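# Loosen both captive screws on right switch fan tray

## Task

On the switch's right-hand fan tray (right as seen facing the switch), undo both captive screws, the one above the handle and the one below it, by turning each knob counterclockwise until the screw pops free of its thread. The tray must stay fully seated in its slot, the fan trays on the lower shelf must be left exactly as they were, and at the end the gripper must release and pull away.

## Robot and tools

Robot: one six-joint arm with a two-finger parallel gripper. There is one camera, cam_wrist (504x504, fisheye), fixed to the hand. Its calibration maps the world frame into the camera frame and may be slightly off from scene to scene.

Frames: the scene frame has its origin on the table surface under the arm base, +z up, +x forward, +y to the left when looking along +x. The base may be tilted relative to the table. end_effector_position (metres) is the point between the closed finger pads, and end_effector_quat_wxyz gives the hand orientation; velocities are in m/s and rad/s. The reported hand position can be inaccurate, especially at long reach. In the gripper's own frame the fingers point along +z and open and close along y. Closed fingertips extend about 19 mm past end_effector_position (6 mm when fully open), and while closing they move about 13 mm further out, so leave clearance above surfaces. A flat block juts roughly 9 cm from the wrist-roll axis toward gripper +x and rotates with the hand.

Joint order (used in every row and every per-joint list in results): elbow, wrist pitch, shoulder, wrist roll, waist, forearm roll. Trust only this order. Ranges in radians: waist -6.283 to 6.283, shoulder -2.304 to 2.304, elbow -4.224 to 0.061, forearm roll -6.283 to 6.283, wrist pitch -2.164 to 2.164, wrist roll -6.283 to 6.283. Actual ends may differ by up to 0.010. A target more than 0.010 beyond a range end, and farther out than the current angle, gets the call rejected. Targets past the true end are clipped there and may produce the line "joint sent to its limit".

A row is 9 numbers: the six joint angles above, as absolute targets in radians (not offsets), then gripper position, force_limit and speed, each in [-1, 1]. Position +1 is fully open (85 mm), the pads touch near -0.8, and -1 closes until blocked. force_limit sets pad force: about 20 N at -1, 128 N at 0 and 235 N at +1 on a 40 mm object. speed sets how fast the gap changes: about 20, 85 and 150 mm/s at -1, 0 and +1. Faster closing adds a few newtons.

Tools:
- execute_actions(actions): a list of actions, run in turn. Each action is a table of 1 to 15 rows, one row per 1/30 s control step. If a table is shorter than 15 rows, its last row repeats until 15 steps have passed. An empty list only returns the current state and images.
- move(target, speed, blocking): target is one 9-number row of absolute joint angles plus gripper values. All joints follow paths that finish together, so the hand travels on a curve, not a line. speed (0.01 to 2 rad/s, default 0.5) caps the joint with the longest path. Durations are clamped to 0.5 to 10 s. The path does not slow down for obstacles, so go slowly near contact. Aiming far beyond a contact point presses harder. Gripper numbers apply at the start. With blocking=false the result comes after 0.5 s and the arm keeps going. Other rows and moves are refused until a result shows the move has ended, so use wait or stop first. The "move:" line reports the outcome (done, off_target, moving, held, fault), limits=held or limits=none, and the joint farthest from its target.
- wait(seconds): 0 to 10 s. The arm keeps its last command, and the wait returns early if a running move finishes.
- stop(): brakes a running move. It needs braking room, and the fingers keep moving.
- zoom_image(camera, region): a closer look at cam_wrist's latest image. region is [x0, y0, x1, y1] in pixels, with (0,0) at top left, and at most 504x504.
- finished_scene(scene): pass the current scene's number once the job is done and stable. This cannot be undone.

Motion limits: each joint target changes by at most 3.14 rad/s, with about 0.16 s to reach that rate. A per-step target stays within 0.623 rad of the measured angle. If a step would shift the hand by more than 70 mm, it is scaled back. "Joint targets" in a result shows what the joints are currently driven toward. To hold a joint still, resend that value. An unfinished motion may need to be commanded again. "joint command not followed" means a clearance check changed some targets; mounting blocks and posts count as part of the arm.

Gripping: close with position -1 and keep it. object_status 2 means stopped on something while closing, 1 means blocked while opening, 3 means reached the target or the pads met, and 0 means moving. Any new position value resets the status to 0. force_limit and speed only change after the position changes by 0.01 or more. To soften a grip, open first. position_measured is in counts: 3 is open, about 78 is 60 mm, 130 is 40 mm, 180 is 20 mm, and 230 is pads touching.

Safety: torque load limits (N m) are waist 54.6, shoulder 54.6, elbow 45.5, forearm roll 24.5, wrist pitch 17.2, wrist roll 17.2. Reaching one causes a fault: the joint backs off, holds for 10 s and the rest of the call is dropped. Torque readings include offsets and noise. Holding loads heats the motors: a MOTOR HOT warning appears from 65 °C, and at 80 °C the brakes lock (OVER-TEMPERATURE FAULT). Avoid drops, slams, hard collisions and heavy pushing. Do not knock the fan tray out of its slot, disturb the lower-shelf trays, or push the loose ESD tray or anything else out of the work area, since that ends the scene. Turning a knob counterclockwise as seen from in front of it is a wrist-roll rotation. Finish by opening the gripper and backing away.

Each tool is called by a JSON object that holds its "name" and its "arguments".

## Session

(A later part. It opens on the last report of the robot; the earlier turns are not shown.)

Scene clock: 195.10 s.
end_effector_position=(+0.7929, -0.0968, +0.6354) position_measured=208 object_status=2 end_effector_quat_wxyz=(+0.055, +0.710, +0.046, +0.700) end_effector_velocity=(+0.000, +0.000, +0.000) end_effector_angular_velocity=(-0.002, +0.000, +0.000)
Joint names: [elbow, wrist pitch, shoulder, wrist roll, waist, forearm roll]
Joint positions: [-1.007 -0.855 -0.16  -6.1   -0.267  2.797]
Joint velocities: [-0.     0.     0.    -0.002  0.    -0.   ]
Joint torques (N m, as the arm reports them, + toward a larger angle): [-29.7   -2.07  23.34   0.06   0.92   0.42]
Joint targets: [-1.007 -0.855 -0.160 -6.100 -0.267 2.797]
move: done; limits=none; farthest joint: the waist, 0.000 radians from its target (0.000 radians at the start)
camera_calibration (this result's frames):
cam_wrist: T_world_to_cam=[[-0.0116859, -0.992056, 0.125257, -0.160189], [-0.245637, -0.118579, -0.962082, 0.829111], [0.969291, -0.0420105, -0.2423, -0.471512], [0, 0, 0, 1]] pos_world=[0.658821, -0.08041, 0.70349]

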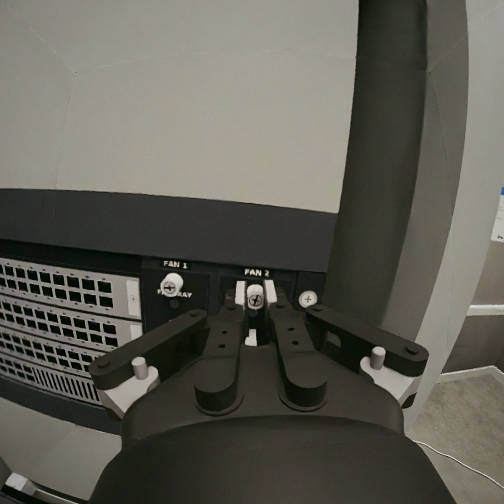

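{"name": "execute_actions", "arguments": {"actions": [[[-1.007, -0.855, -0.160, -6.1, -0.267, 2.797, -0.2, 0, 1]], [[-1.007, -0.855, -0.160, -6.1, -0.267, 2.797, -0.2, 0, 1]]]}}

{"name": "move", "arguments": {"target": [-1.028, -0.853, -0.177, -6.1, -0.267, 2.797, -0.2, 0, 1], "speed": 0.03}}

Scene clock: 196.53 s.
end_effector_position=(+0.7929, -0.0968, +0.6354) position_measured=154 object_status=3 end_effector_quat_wxyz=(+0.055, +0.710, +0.046, +0.700) end_effector_velocity=(-0.000, -0.001, +0.000) end_effector_angular_velocity=(-0.001, -0.000, -0.001)
Joint names: [elbow, wrist pitch, shoulder, wrist roll, waist, forearm roll]
Joint positions: [-1.007 -0.855 -0.16  -6.1   -0.267  2.797]
Joint velocities: [ 0.    -0.001 -0.    -0.001 -0.001 -0.   ]
Joint torques (N m, as the arm reports them, + toward a larger angle): [-30.02  -2.26  25.13   0.23   0.63   0.89]
Joint targets: [-1.007 -0.855 -0.160 -6.100 -0.267 2.797]
camera_calibration (this result's frames):
cam_wrist: T_world_to_cam=[[-0.0116971, -0.992029, 0.125463, -0.160314], [-0.245718, -0.118773, -0.962037, 0.82909], [0.969271, -0.0420816, -0.24237, -0.471462], [0, 0, 0, 1]] pos_world=[0.658821, -0.0804024, 0.703461]

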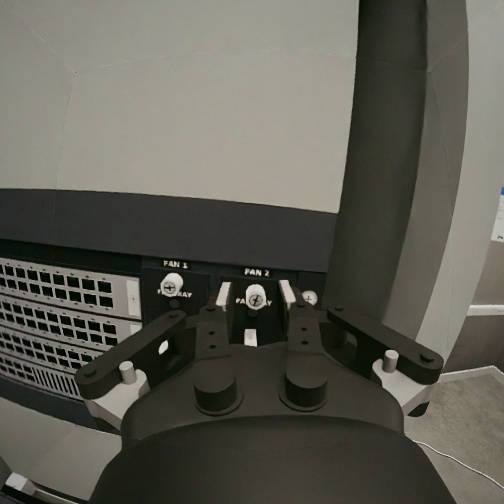

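Scene clock: 197.53 s.
end_effector_position=(+0.7997, -0.0987, +0.6358) position_measured=154 object_status=3 end_effector_quat_wxyz=(+0.055, +0.709, +0.046, +0.701) end_effector_velocity=(+0.001, -0.000, +0.000) end_effector_angular_velocity=(-0.002, -0.000, +0.000)
Joint names: [elbow, wrist pitch, shoulder, wrist roll, waist, forearm roll]
Joint positions: [-1.027 -0.853 -0.177 -6.1   -0.267  2.797]
Joint velocities: [-0.005  0.001 -0.003 -0.001 -0.    -0.001]
Joint torques (N m, as the arm reports them, + toward a larger angle): [-32.57  -1.79  22.56   0.18   2.19   1.49]
Joint targets: [-1.028 -0.853 -0.177 -6.100 -0.267 2.797]
move: done; limits=none; farthest joint: the elbow, 0.001 radians from its target (0.021 radians at the start)
camera_calibration (this result's frames):
cam_wrist: T_world_to_cam=[[-0.0120658, -0.991894, 0.12649, -0.162558], [-0.243789, -0.119764, -0.962405, 0.829517], [0.969753, -0.0424491, -0.240367, -0.479726], [0, 0, 0, 1]] pos_world=[0.665481, -0.0822579, 0.703583]

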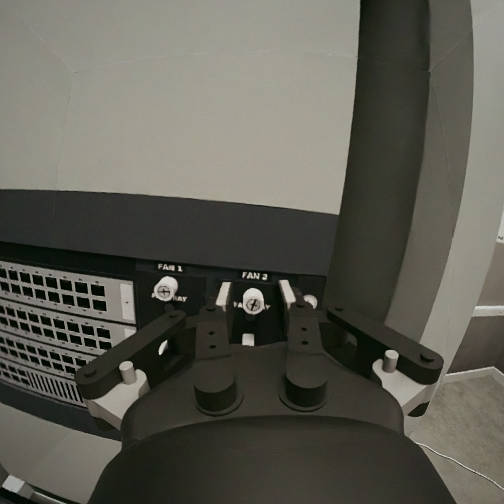

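{"name": "move", "arguments": {"target": [-0.75, -0.95, 0.02, -6.1, -0.275, 2.80, 1, 0, 1], "speed": 0.5}}

Scene clock: 198.87 s.
end_effector_position=(+0.7086, -0.0753, +0.6214) position_measured=3 object_status=3 end_effector_quat_wxyz=(+0.044, +0.704, +0.042, +0.707) end_effector_velocity=(-0.001, +0.001, -0.001) end_effector_angular_velocity=(+0.000, +0.001, +0.001)
Joint names: [elbow, wrist pitch, shoulder, wrist roll, waist, forearm roll]
Joint positions: [-0.75  -0.95   0.02  -6.1   -0.275  2.8  ]
Joint velocities: [ 0.003  0.     0.002  0.     0.001 -0.   ]
Joint torques (N m, as the arm reports them, + toward a larger angle): [-29.56  -2.13  18.14   0.19   1.94   1.13]
Joint targets: [-0.750 -0.950 0.020 -6.100 -0.275 2.800]
move: done; limits=none; farthest joint: the waist, 0.000 radians from its target (0.008 radians at the start)
camera_calibration (this result's frames):
cam_wrist: T_world_to_cam=[[-0.00185623, -0.994548, 0.10426, -0.132187], [-0.227162, -0.101115, -0.968593, 0.789734], [0.973855, -0.0254819, -0.225736, -0.404564], [0, 0, 0, 1]] pos_world=[0.573139, -0.0619218, 0.687388]

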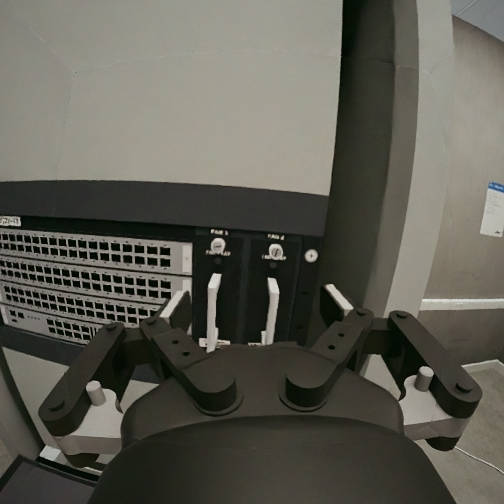

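{"name": "finished_scene", "arguments": {"scene": 1}}

The scene is finished: the task was done.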